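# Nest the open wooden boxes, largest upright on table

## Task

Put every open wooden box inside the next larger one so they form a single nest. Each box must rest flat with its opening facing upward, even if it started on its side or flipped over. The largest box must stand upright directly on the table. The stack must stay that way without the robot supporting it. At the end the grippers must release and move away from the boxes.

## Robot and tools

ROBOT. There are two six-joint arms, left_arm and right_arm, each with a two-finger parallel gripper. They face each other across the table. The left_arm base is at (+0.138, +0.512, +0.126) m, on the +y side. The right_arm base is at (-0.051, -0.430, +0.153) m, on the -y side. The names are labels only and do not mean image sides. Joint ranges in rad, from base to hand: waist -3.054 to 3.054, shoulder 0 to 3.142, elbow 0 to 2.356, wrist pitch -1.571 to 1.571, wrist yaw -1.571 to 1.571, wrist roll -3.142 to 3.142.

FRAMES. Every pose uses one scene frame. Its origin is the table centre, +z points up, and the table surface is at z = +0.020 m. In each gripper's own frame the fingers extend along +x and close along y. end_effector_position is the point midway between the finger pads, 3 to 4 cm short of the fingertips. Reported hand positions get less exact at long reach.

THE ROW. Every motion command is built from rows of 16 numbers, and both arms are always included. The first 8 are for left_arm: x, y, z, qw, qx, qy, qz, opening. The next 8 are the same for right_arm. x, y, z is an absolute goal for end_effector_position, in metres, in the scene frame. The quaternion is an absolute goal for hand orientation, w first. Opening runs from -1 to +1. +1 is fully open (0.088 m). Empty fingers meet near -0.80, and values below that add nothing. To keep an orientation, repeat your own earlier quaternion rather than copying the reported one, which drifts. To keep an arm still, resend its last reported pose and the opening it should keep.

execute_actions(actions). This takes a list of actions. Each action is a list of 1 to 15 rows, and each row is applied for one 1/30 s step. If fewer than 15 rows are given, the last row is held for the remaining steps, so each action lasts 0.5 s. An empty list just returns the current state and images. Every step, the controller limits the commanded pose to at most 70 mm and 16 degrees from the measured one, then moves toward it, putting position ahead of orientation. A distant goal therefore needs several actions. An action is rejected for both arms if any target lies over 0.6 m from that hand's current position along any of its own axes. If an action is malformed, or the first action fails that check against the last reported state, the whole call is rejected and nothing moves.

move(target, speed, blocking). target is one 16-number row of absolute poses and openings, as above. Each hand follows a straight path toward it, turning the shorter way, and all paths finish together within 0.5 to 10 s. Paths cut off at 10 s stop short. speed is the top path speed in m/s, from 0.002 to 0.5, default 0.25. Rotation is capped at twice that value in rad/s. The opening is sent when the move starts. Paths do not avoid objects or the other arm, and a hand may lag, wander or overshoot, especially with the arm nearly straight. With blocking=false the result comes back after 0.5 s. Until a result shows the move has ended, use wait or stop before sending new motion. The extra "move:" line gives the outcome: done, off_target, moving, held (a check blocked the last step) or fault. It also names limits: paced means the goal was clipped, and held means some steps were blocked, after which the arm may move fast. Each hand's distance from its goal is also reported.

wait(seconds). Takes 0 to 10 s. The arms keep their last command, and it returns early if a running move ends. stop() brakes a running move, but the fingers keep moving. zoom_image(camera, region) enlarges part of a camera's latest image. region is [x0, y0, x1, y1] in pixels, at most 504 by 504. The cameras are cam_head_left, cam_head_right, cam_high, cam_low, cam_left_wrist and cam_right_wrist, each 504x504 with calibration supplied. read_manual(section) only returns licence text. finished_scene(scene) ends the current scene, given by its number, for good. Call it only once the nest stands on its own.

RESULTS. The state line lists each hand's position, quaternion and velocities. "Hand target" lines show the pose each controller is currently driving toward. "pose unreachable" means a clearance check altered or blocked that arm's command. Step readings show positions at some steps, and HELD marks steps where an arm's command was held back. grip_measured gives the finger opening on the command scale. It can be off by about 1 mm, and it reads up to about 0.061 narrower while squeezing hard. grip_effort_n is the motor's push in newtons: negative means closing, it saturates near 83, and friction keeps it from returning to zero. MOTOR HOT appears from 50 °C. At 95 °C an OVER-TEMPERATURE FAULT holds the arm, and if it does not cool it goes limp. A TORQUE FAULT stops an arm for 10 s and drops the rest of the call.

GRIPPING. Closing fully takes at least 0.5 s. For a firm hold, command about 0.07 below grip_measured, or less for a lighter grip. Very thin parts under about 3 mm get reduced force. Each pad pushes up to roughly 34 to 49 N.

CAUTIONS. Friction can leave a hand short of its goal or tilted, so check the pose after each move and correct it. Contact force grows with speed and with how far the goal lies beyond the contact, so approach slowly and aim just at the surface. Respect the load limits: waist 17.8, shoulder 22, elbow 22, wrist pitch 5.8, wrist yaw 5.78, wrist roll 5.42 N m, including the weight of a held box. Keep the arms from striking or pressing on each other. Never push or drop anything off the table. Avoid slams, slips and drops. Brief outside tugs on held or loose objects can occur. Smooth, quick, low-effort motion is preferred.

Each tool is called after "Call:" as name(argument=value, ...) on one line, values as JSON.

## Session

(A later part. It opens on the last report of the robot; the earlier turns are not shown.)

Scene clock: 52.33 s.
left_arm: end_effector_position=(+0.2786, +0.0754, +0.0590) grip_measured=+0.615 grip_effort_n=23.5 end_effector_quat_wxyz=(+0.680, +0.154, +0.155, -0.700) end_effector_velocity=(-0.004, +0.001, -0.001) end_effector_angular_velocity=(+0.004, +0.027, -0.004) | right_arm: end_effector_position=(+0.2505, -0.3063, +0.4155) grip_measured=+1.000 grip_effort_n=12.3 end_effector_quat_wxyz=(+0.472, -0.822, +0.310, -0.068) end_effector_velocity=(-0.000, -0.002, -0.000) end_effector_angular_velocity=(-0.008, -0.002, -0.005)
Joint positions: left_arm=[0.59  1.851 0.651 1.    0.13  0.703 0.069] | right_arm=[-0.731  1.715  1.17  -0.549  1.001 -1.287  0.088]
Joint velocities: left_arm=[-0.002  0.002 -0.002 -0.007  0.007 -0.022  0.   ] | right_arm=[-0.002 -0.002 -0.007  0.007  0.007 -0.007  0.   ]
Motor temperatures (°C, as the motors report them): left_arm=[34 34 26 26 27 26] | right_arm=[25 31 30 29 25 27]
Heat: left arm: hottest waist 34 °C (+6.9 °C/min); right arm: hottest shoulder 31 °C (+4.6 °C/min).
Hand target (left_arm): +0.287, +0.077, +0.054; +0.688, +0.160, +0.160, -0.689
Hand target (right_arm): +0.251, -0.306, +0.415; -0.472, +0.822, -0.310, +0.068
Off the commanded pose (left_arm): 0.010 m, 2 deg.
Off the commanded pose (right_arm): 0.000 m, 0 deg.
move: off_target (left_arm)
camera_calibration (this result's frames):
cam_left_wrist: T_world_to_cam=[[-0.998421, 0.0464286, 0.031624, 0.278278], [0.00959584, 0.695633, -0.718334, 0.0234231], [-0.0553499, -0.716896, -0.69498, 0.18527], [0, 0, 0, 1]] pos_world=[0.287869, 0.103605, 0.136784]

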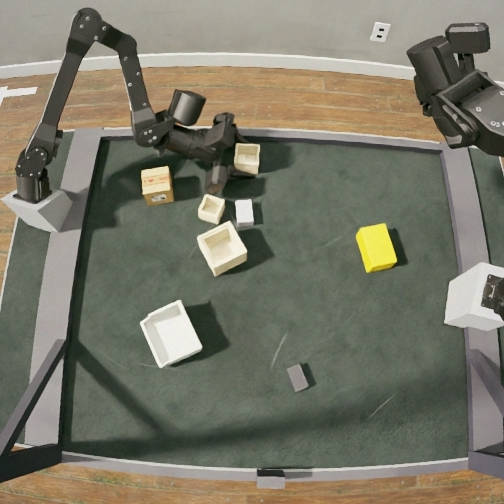

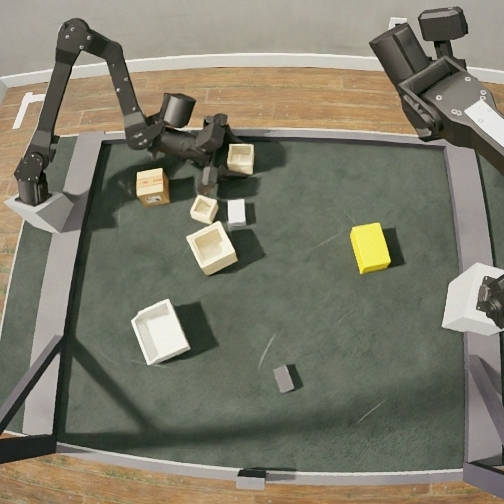

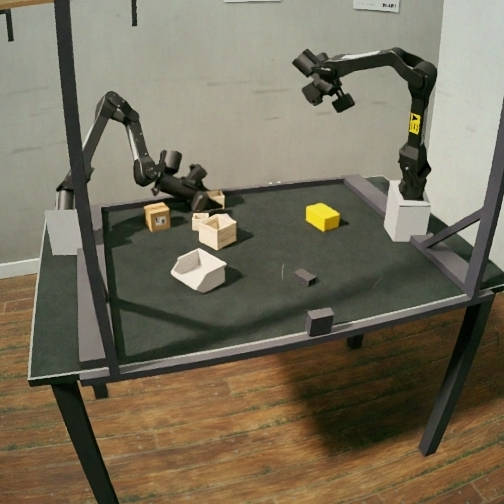

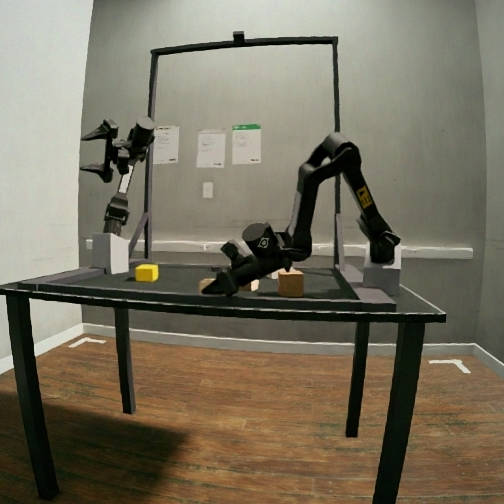

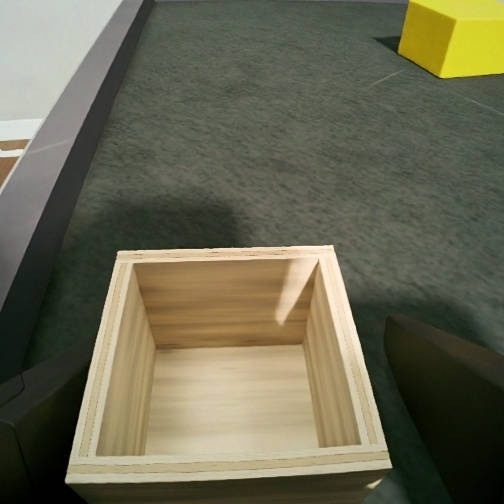

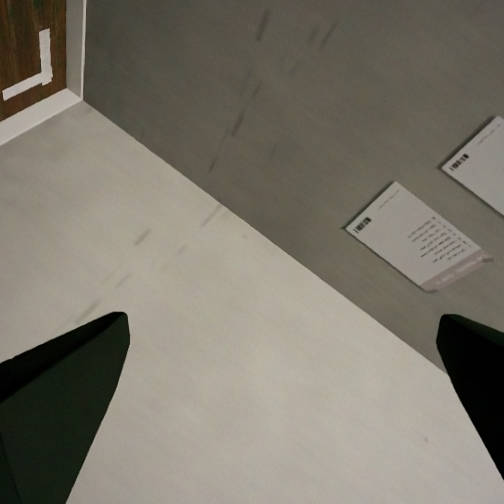

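Call:
move(target=[0.284,0.10,0.085,0.688,0.160,0.160,-0.689,0.62,0.2505,-0.3063,0.4155,0.472,-0.822,0.310,-0.068,1.0], speed=0.05)

Call:
move(target=[0.284,0.075,0.17,0.5,0.5,0.5,-0.5,-0.45,0.2505,-0.3063,0.4155,0.472,-0.822,0.310,-0.068,1.0], speed=0.2)

Scene clock: 53.60 s.
left_arm: end_effector_position=(+0.2838, +0.0983, +0.0825) grip_measured=+0.617 grip_effort_n=16.0 end_effector_quat_wxyz=(+0.688, +0.162, +0.159, -0.690) end_effector_velocity=(-0.006, +0.005, -0.005) end_effector_angular_velocity=(+0.027, +0.003, -0.017) | right_arm: end_effector_position=(+0.2505, -0.3063, +0.4155) grip_measured=+1.000 grip_effort_n=12.3 end_effector_quat_wxyz=(+0.472, -0.822, +0.310, -0.068) end_effector_velocity=(-0.000, -0.000, +0.000) end_effector_angular_velocity=(-0.002, +0.010, +0.003)
Joint positions: left_arm=[0.575 1.696 0.551 0.949 0.086 0.699 0.069] | right_arm=[-0.731  1.715  1.17  -0.549  1.001 -1.287  0.088]
Joint velocities: left_arm=[-0.002 -0.002 -0.012 -0.022 -0.007  0.007 -0.   ] | right_arm=[-0.002 -0.002  0.002 -0.007 -0.007 -0.007  0.   ]
Motor temperatures (°C, as the motors report them): left_arm=[34 34 26 26 27 26] | right_arm=[25 31 30 29 25 27]
Heat: left arm: hottest waist 34 °C (+6.7 °C/min); right arm: hottest shoulder 31 °C (+4.5 °C/min).
Hand target (left_arm): +0.284, +0.100, +0.085; +0.688, +0.160, +0.160, -0.689
Hand target (right_arm): +0.251, -0.306, +0.415; -0.472, +0.822, -0.310, +0.068
Off the commanded pose (left_arm): 0.003 m, 0 deg.
Off the commanded pose (right_arm): 0.000 m, 0 deg.
move: done
camera_calibration (this result's frames):
cam_left_wrist: T_world_to_cam=[[-0.999503, 0.0235821, 0.0208966, 0.285102], [0.00187135, 0.706464, -0.707746, 0.0246105], [-0.0314529, -0.707356, -0.706158, 0.211464], [0, 0, 0, 1]] pos_world=[0.291566, 0.125471, 0.160787]

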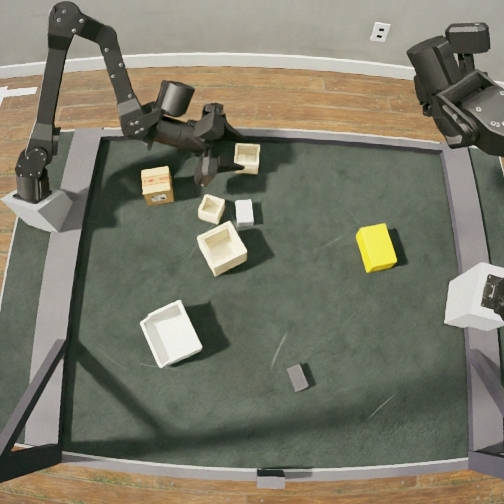

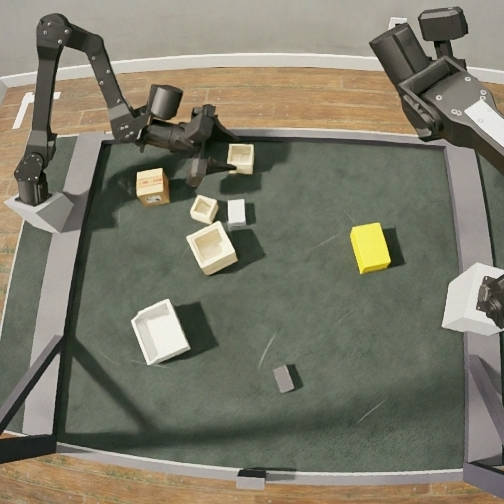

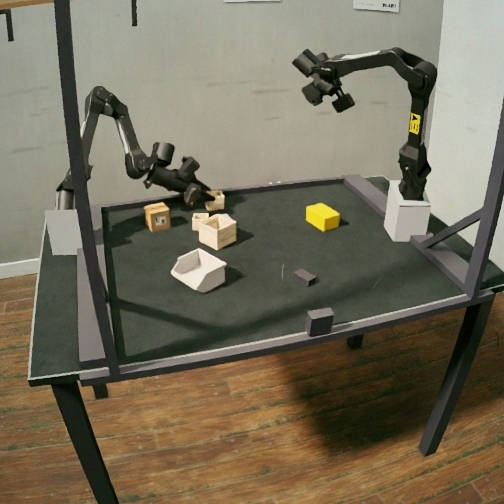

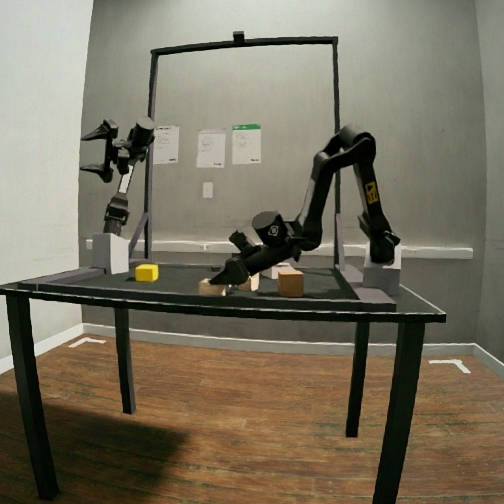

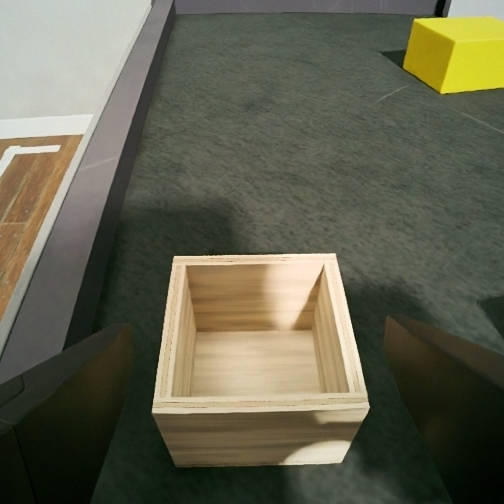

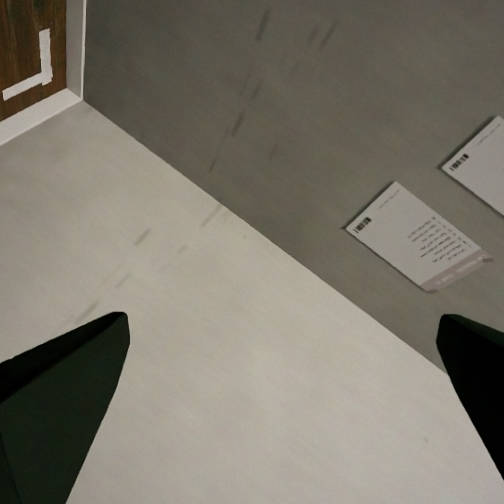

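Scene clock: 56.87 s.
left_arm: end_effector_position=(+0.2888, +0.0782, +0.1738) grip_measured=+0.237 grip_effort_n=-83.5 end_effector_quat_wxyz=(+0.505, +0.498, +0.498, -0.499) end_effector_velocity=(+0.006, +0.003, +0.001) end_effector_angular_velocity=(+0.018, -0.023, +0.010) | right_arm: end_effector_position=(+0.2505, -0.3063, +0.4155) grip_measured=+1.000 grip_effort_n=11.9 end_effector_quat_wxyz=(+0.472, -0.822, +0.310, -0.068) end_effector_velocity=(-0.001, -0.001, -0.001) end_effector_angular_velocity=(-0.005, +0.014, +0.002)
Joint positions: left_arm=[ 0.186  1.981  1.892 -1.32  -0.684 -0.022  0.051] | right_arm=[-0.731  1.715  1.17  -0.549  1.001 -1.287  0.088]
Joint velocities: left_arm=[ 0.002  0.007  0.022 -0.037 -0.022 -0.022 -0.   ] | right_arm=[-0.002 -0.002 -0.002 -0.007 -0.007 -0.007  0.   ]
Motor temperatures (°C, as the motors report them): left_arm=[34 34 26 26 27 26] | right_arm=[26 31 30 29 25 27]
Heat: left arm: hottest waist 34 °C (+6.3 °C/min); right arm: hottest shoulder 31 °C (+4.2 °C/min).
Hand target (left_arm): +0.286, +0.076, +0.171; +0.503, +0.501, +0.499, -0.497
Hand target (right_arm): +0.251, -0.306, +0.415; -0.472, +0.822, -0.310, +0.068
Off the commanded pose (left_arm): 0.007 m, 1 deg.
Off the commanded pose (right_arm): 0.000 m, 0 deg.
move: done
camera_calibration (this result's frames):
cam_left_wrist: T_world_to_cam=[[-0.999597, -0.0191423, 0.0209681, 0.292026], [-0.0115909, 0.949321, 0.314095, -0.0893212], [-0.025918, 0.313726, -0.94916, 0.222626], [0, 0, 0, 1]] pos_world=[0.296643, 0.0205409, 0.23324]

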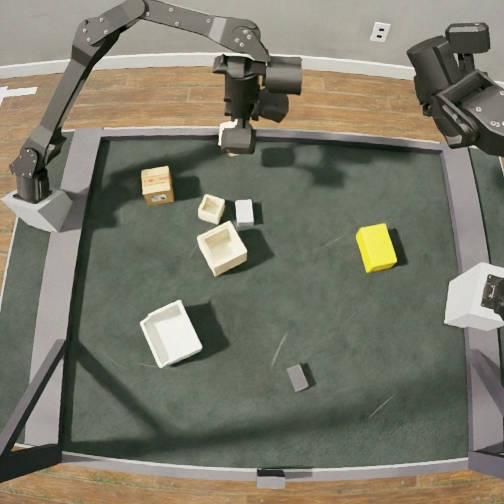

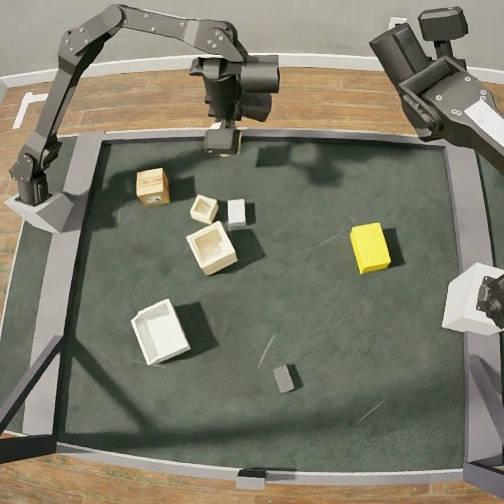

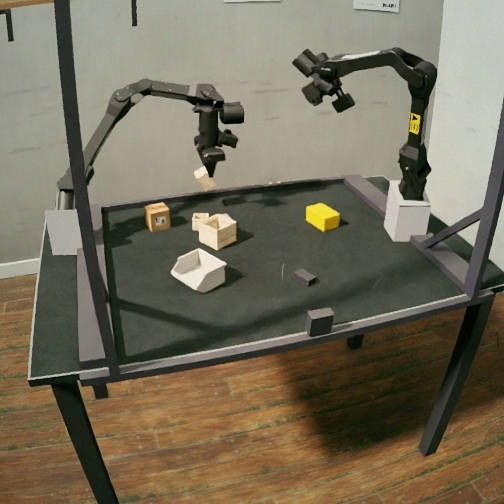

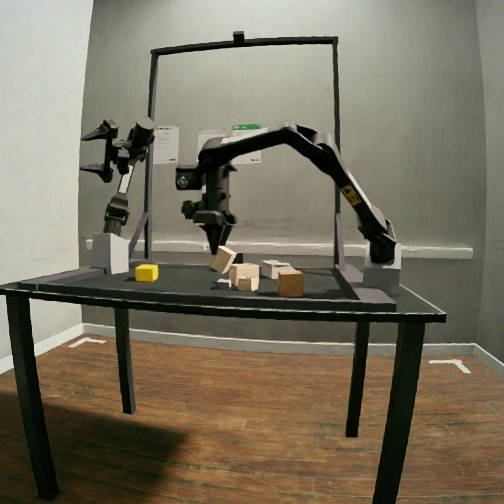

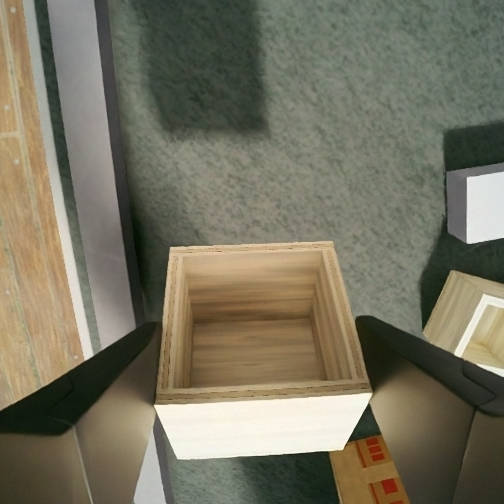

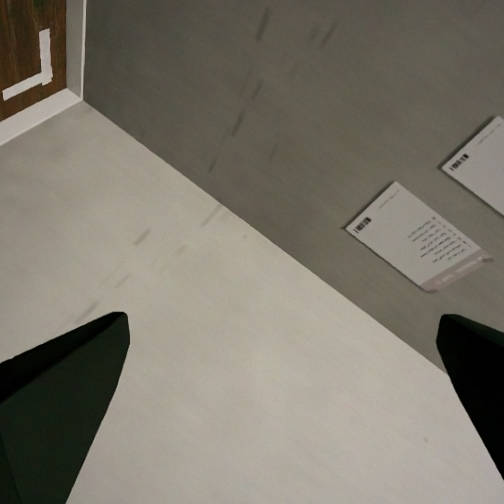

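Call:
move(target=[0.266,0.098,0.115,0.688,0.160,0.160,-0.689,0.12,0.2505,-0.3063,0.4155,0.472,-0.822,0.310,-0.068,1.0], speed=0.1)

Scene clock: 63.30 s.
left_arm: end_effector_position=(+0.2685, +0.0942, +0.1198) grip_measured=+0.237 grip_effort_n=-83.5 end_effector_quat_wxyz=(+0.692, +0.152, +0.159, -0.688) end_effector_velocity=(-0.002, -0.001, +0.004) end_effector_angular_velocity=(-0.015, -0.005, -0.010) | right_arm: end_effector_position=(+0.2505, -0.3063, +0.4155) grip_measured=+1.000 grip_effort_n=11.9 end_effector_quat_wxyz=(+0.472, -0.822, +0.310, -0.068) end_effector_velocity=(-0.000, -0.001, -0.005) end_effector_angular_velocity=(-0.011, +0.034, +0.013)
Joint positions: left_arm=[ 0.452  1.59   0.536  0.872 -0.03   0.66   0.051] | right_arm=[-0.731  1.715  1.17  -0.549  1.001 -1.287  0.088]
Joint velocities: left_arm=[-0.007 -0.002 -0.002  0.007  0.007  0.007 -0.   ] | right_arm=[-0.002 -0.002 -0.007 -0.007 -0.022 -0.022  0.   ]
Motor temperatures (°C, as the motors report them): left_arm=[34 34 26 26 27 26] | right_arm=[26 32 30 30 25 27]
Heat: left arm: hottest waist 34 °C (+6.1 °C/min); right arm: hottest shoulder 32 °C (+5.1 °C/min).
Hand target (left_arm): +0.264, +0.097, +0.114; +0.686, +0.158, +0.163, -0.691
Hand target (right_arm): +0.251, -0.306, +0.415; -0.472, +0.822, -0.310, +0.068
Off the commanded pose (left_arm): 0.007 m, 1 deg.
Off the commanded pose (right_arm): 0.000 m, 0 deg.
move: done
camera_calibration (this result's frames):
cam_left_wrist: T_world_to_cam=[[-0.999395, 0.0125461, 0.0324506, 0.268715], [-0.0145281, 0.697015, -0.71691, 0.0602961], [-0.0316129, -0.716947, -0.696411, 0.234184], [0, 0, 0, 1]] pos_world=[0.276831, 0.122499, 0.197595]

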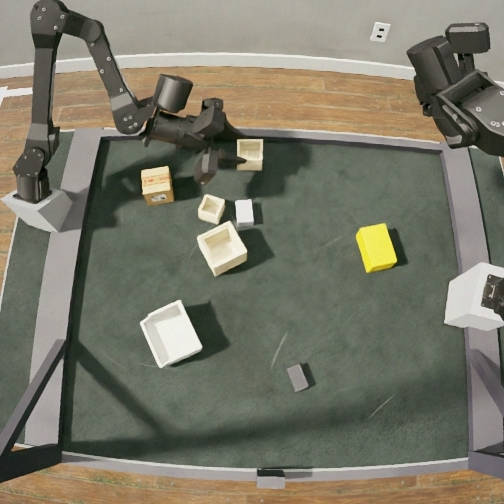

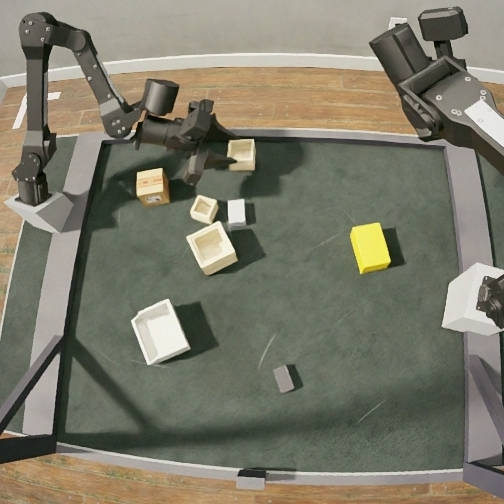

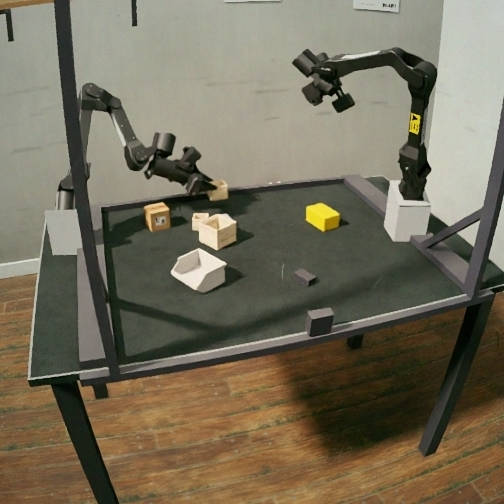

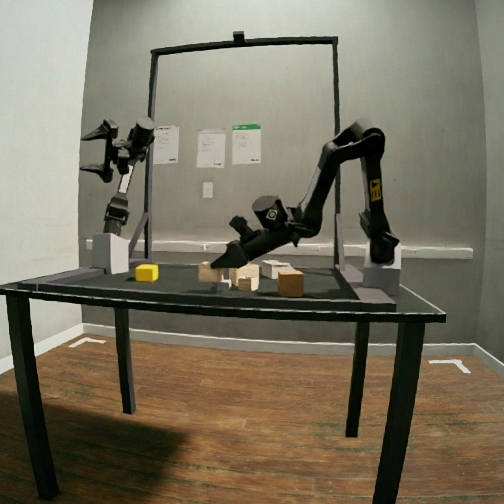

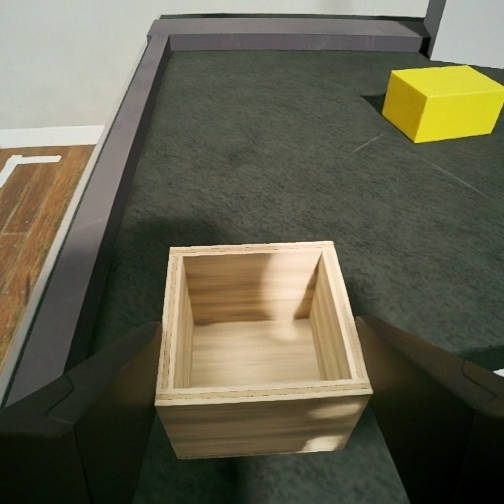

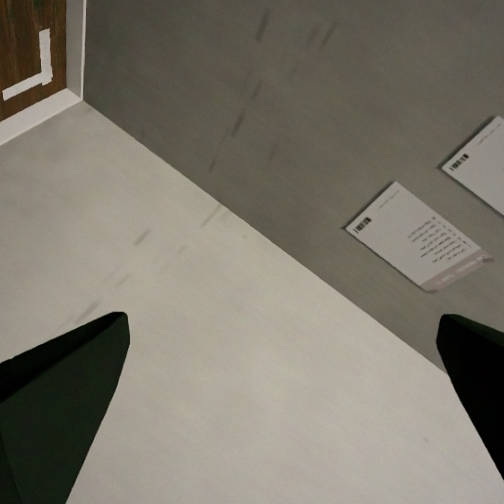

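Call:
move(target=[0.266,0.096,0.080,0.688,0.160,0.160,-0.689,0.12,0.2505,-0.3063,0.4155,0.472,-0.822,0.310,-0.068,1.0], speed=0.05)

Call:
zoom_image(camera="cam_low", region=[180,240,300,320])

Scene clock: 64.63 s.
left_arm: end_effector_position=(+0.2685, +0.0950, +0.0847) grip_measured=+0.237 grip_effort_n=-83.5 end_effector_quat_wxyz=(+0.692, +0.156, +0.158, -0.687) end_effector_velocity=(-0.002, +0.001, -0.002) end_effector_angular_velocity=(+0.013, +0.008, -0.000) | right_arm: end_effector_position=(+0.2505, -0.3063, +0.4155) grip_measured=+1.000 grip_effort_n=12.3 end_effector_quat_wxyz=(+0.472, -0.822, +0.310, -0.068) end_effector_velocity=(-0.002, -0.003, -0.004) end_effector_angular_velocity=(-0.015, +0.030, -0.003)
Joint positions: left_arm=[0.523 1.735 0.536 1.017 0.035 0.68  0.051] | right_arm=[-0.731  1.715  1.17  -0.549  1.001 -1.287  0.088]
Joint velocities: left_arm=[-0.002  0.002 -0.002 -0.007 -0.007 -0.007 -0.   ] | right_arm=[-0.002 -0.002 -0.007 -0.022 -0.007 -0.007  0.   ]
Motor temperatures (°C, as the motors report them): left_arm=[34 34 26 26 27 26] | right_arm=[26 32 31 30 25 27]
Heat: left arm: hottest waist 34 °C (+6.0 °C/min); right arm: hottest shoulder 32 °C (+5.0 °C/min).
Hand target (left_arm): +0.266, +0.096, +0.080; +0.688, +0.160, +0.160, -0.689
Hand target (right_arm): +0.251, -0.306, +0.415; -0.472, +0.822, -0.310, +0.068
Off the commanded pose (left_arm): 0.005 m, 1 deg.
Off the commanded pose (right_arm): 0.000 m, 0 deg.
move: done
camera_calibration (this result's frames):
cam_left_wrist: T_world_to_cam=[[-0.999592, 0.0124602, 0.0256915, 0.270513], [-0.00962459, 0.700078, -0.714002, 0.0327405], [-0.0268826, -0.713958, -0.699672, 0.209081], [0, 0, 0, 1]] pos_world=[0.276339, 0.122984, 0.162715]

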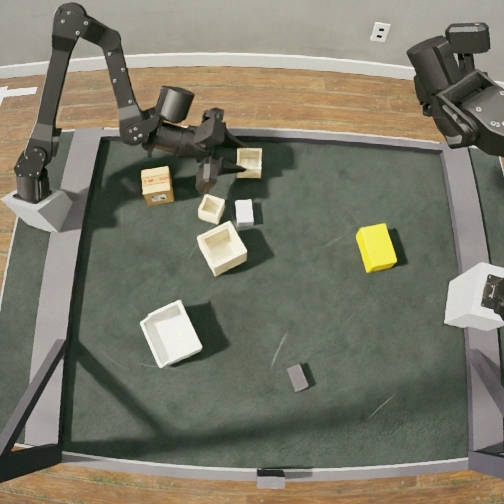

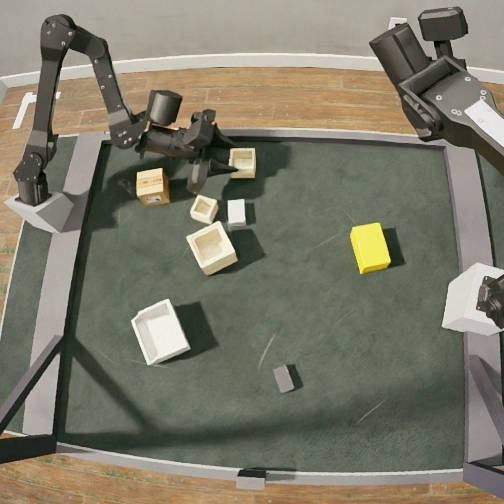

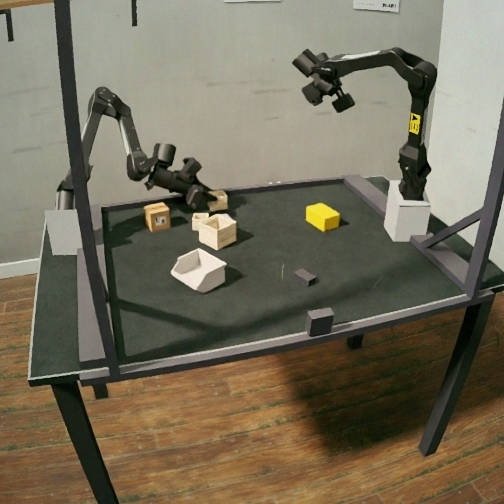

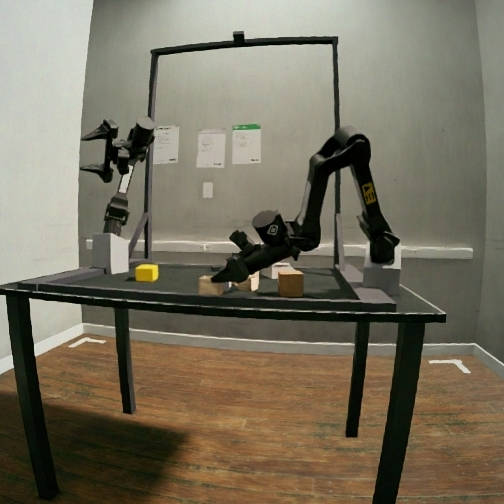

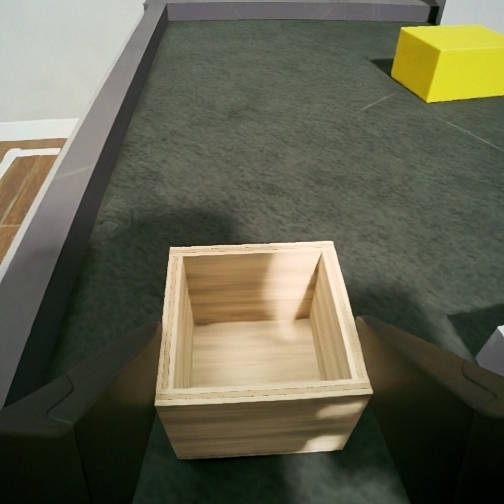

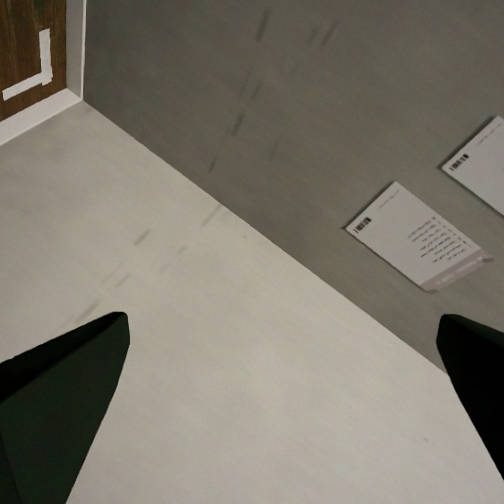

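Region (180, 240, 300, 320) of cam_low's 504x504 image, scaled by 4.200, with more detail than that image has.

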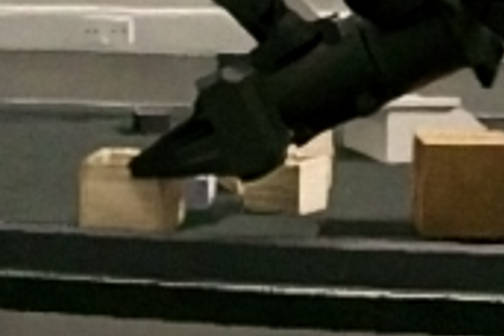

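Call:
move(target=[0.266,0.096,0.074,0.688,0.160,0.160,-0.689,0.12,0.2505,-0.3063,0.4155,0.472,-0.822,0.310,-0.068,1.0], speed=0.015)

Scene clock: 65.63 s.
left_arm: end_effector_position=(+0.2679, +0.0952, +0.0797) grip_measured=+0.237 grip_effort_n=-83.5 end_effector_quat_wxyz=(+0.691, +0.155, +0.157, -0.688) end_effector_velocity=(-0.002, -0.000, +0.001) end_effector_angular_velocity=(-0.002, +0.005, +0.004) | right_arm: end_effector_position=(+0.2505, -0.3063, +0.4155) grip_measured=+1.000 grip_effort_n=12.3 end_effector_quat_wxyz=(+0.472, -0.822, +0.310, -0.068) end_effector_velocity=(+0.000, -0.002, +0.001) end_effector_angular_velocity=(-0.001, +0.010, -0.002)
Joint positions: left_arm=[0.534 1.76  0.536 1.043 0.048 0.683 0.051] | right_arm=[-0.731  1.715  1.17  -0.549  1.001 -1.287  0.088]
Joint velocities: left_arm=[-0.007  0.002 -0.002  0.007 -0.007 -0.007 -0.   ] | right_arm=[-0.007 -0.002  0.002 -0.007 -0.007 -0.007  0.   ]
Motor temperatures (°C, as the motors report them): left_arm=[33 34 26 26 27 26] | right_arm=[26 32 31 30 25 27]
Heat: left arm: hottest shoulder 34 °C (+6.0 °C/min); right arm: hottest shoulder 32 °C (+5.0 °C/min).
Hand target (left_arm): +0.266, +0.096, +0.074; +0.688, +0.160, +0.160, -0.689
Hand target (right_arm): +0.251, -0.306, +0.415; -0.472, +0.822, -0.310, +0.068
Off the commanded pose (left_arm): 0.006 m, 1 deg.
Off the commanded pose (right_arm): 0.000 m, 0 deg.
move: done
camera_calibration (this result's frames):
cam_left_wrist: T_world_to_cam=[[-0.999586, 0.0142269, 0.0250141, 0.269927], [-0.00800207, 0.697542, -0.7165, 0.0290328], [-0.0276419, -0.716403, -0.697139, 0.205936], [0, 0, 0, 1]] pos_world=[0.27574, 0.123441, 0.157616]

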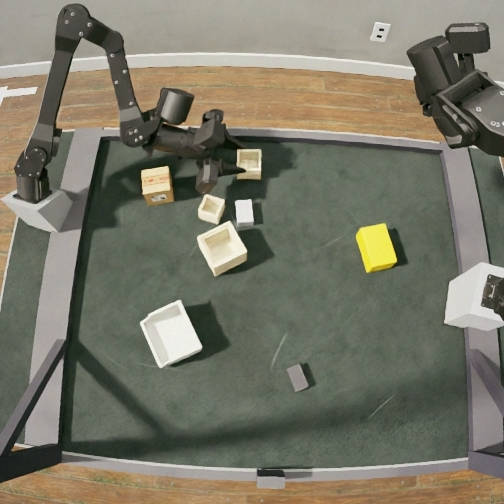

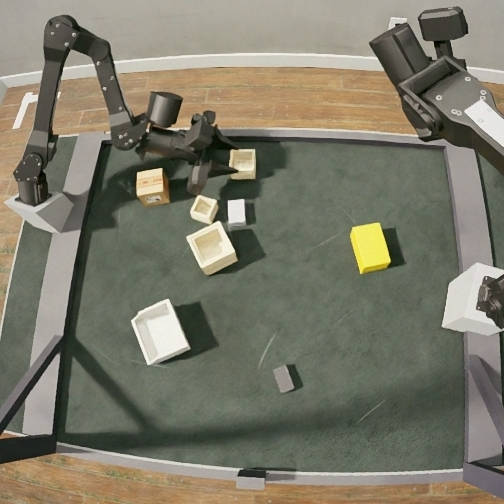

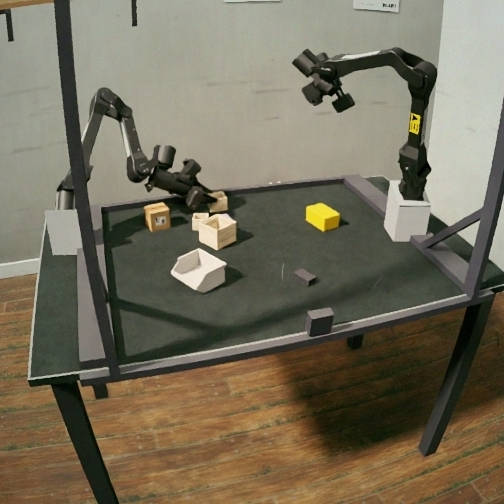

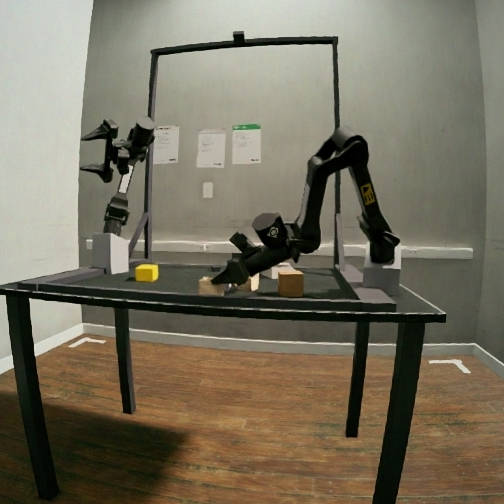

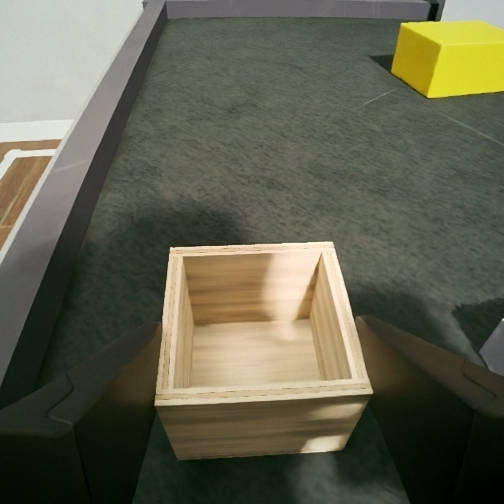

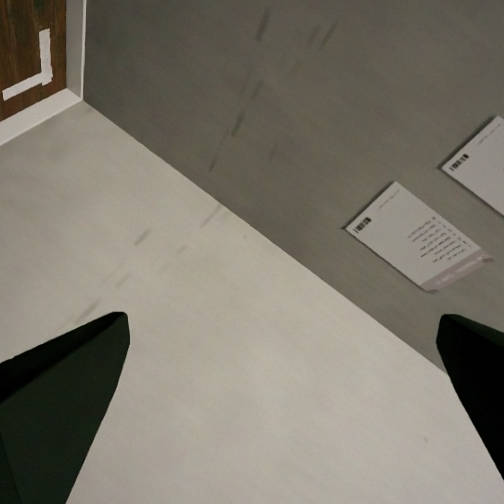

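Call:
move(target=[0.266,0.096,0.070,0.688,0.160,0.160,-0.689,0.12,0.2505,-0.3063,0.4155,0.472,-0.822,0.310,-0.068,1.0], speed=0.012)

Call:
zoom_image(camera="cam_low", region=[180,250,270,310])

Scene clock: 66.80 s.
left_arm: end_effector_position=(+0.2681, +0.0947, +0.0788) grip_measured=+0.237 grip_effort_n=-83.5 end_effector_quat_wxyz=(+0.692, +0.152, +0.153, -0.689) end_effector_velocity=(-0.004, +0.001, -0.001) end_effector_angular_velocity=(+0.003, +0.027, -0.004) | right_arm: end_effector_position=(+0.2505, -0.3063, +0.4155) grip_measured=+1.000 grip_effort_n=12.3 end_effector_quat_wxyz=(+0.472, -0.822, +0.310, -0.068) end_effector_velocity=(+0.000, -0.000, -0.001) end_effector_angular_velocity=(+0.007, +0.006, -0.001)
Joint positions: left_arm=[0.539 1.771 0.536 1.062 0.059 0.683 0.051] | right_arm=[-0.731  1.715  1.17  -0.549  1.001 -1.287  0.088]
Joint velocities: left_arm=[-0.002  0.002 -0.002 -0.007  0.007 -0.022 -0.   ] | right_arm=[-0.002  0.002  0.002 -0.007 -0.007  0.007  0.   ]
Motor temperatures (°C, as the motors report them): left_arm=[33 34 26 27 27 26] | right_arm=[26 32 31 30 25 27]
Heat: left arm: hottest shoulder 34 °C (+5.0 °C/min); right arm: hottest shoulder 32 °C (+5.0 °C/min).
Hand target (left_arm): +0.266, +0.096, +0.070; +0.688, +0.160, +0.160, -0.689
Hand target (right_arm): +0.251, -0.306, +0.415; -0.472, +0.822, -0.310, +0.068
Off the commanded pose (left_arm): 0.009 m, 1 deg.
Off the commanded pose (right_arm): 0.000 m, 0 deg.
move: off_target (left_arm)
camera_calibration (this result's frames):
cam_left_wrist: T_world_to_cam=[[-0.999588, 0.0143212, 0.0248805, 0.27014], [-0.00809733, 0.690839, -0.722963, 0.0298641], [-0.0275421, -0.722867, -0.690438, 0.205016], [0, 0, 0, 1]] pos_world=[0.275917, 0.123699, 0.15642]

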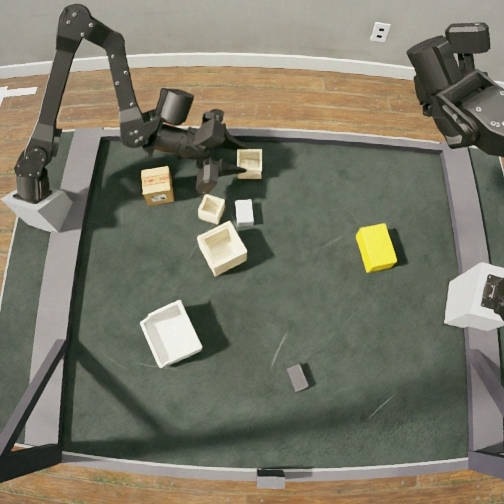

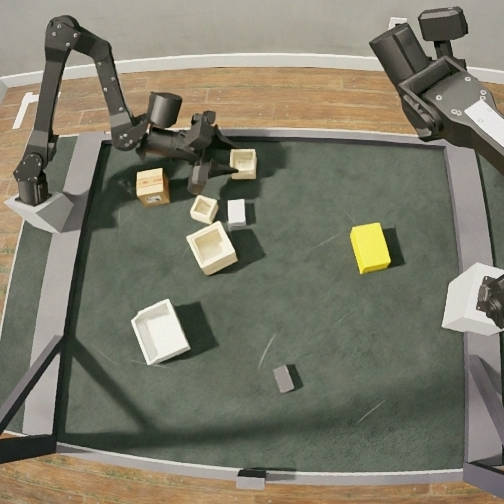

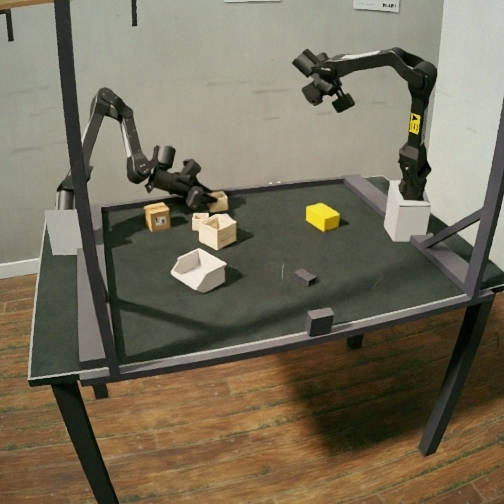

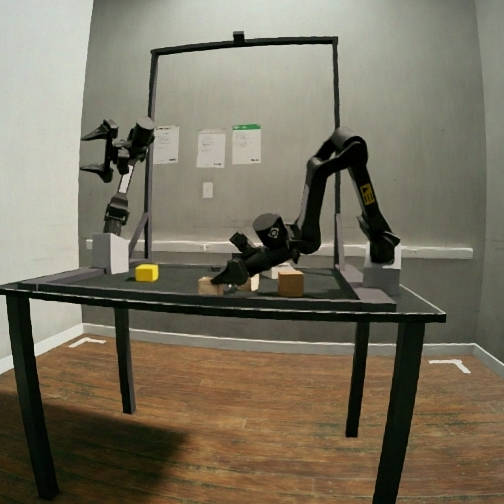

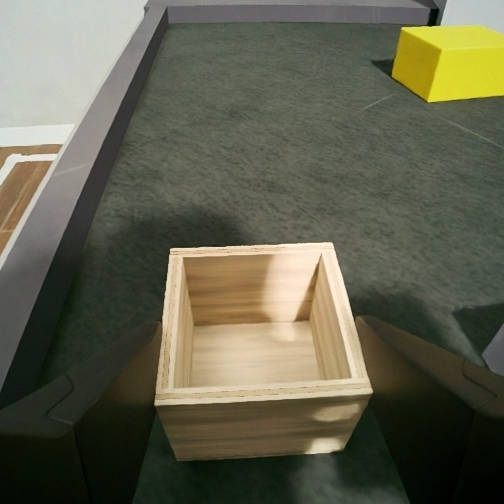

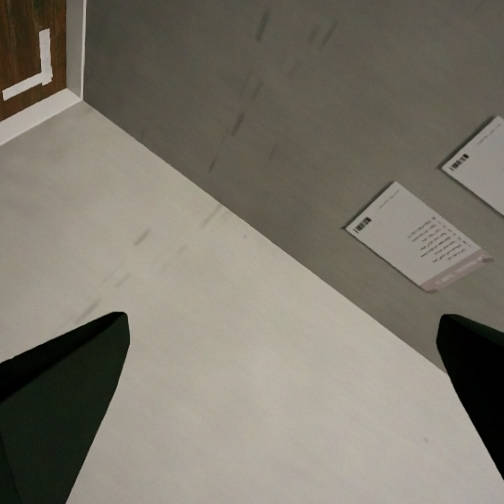

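Region (180, 250, 270, 310) of cam_low's 504x504 image, scaled by 5.600, with more detail than that image has.

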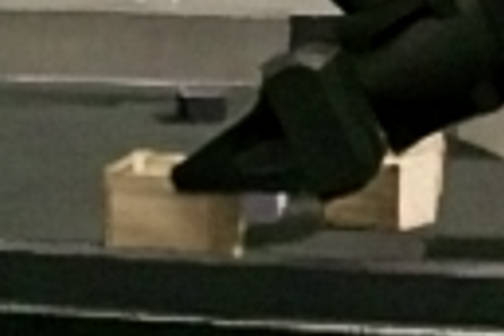

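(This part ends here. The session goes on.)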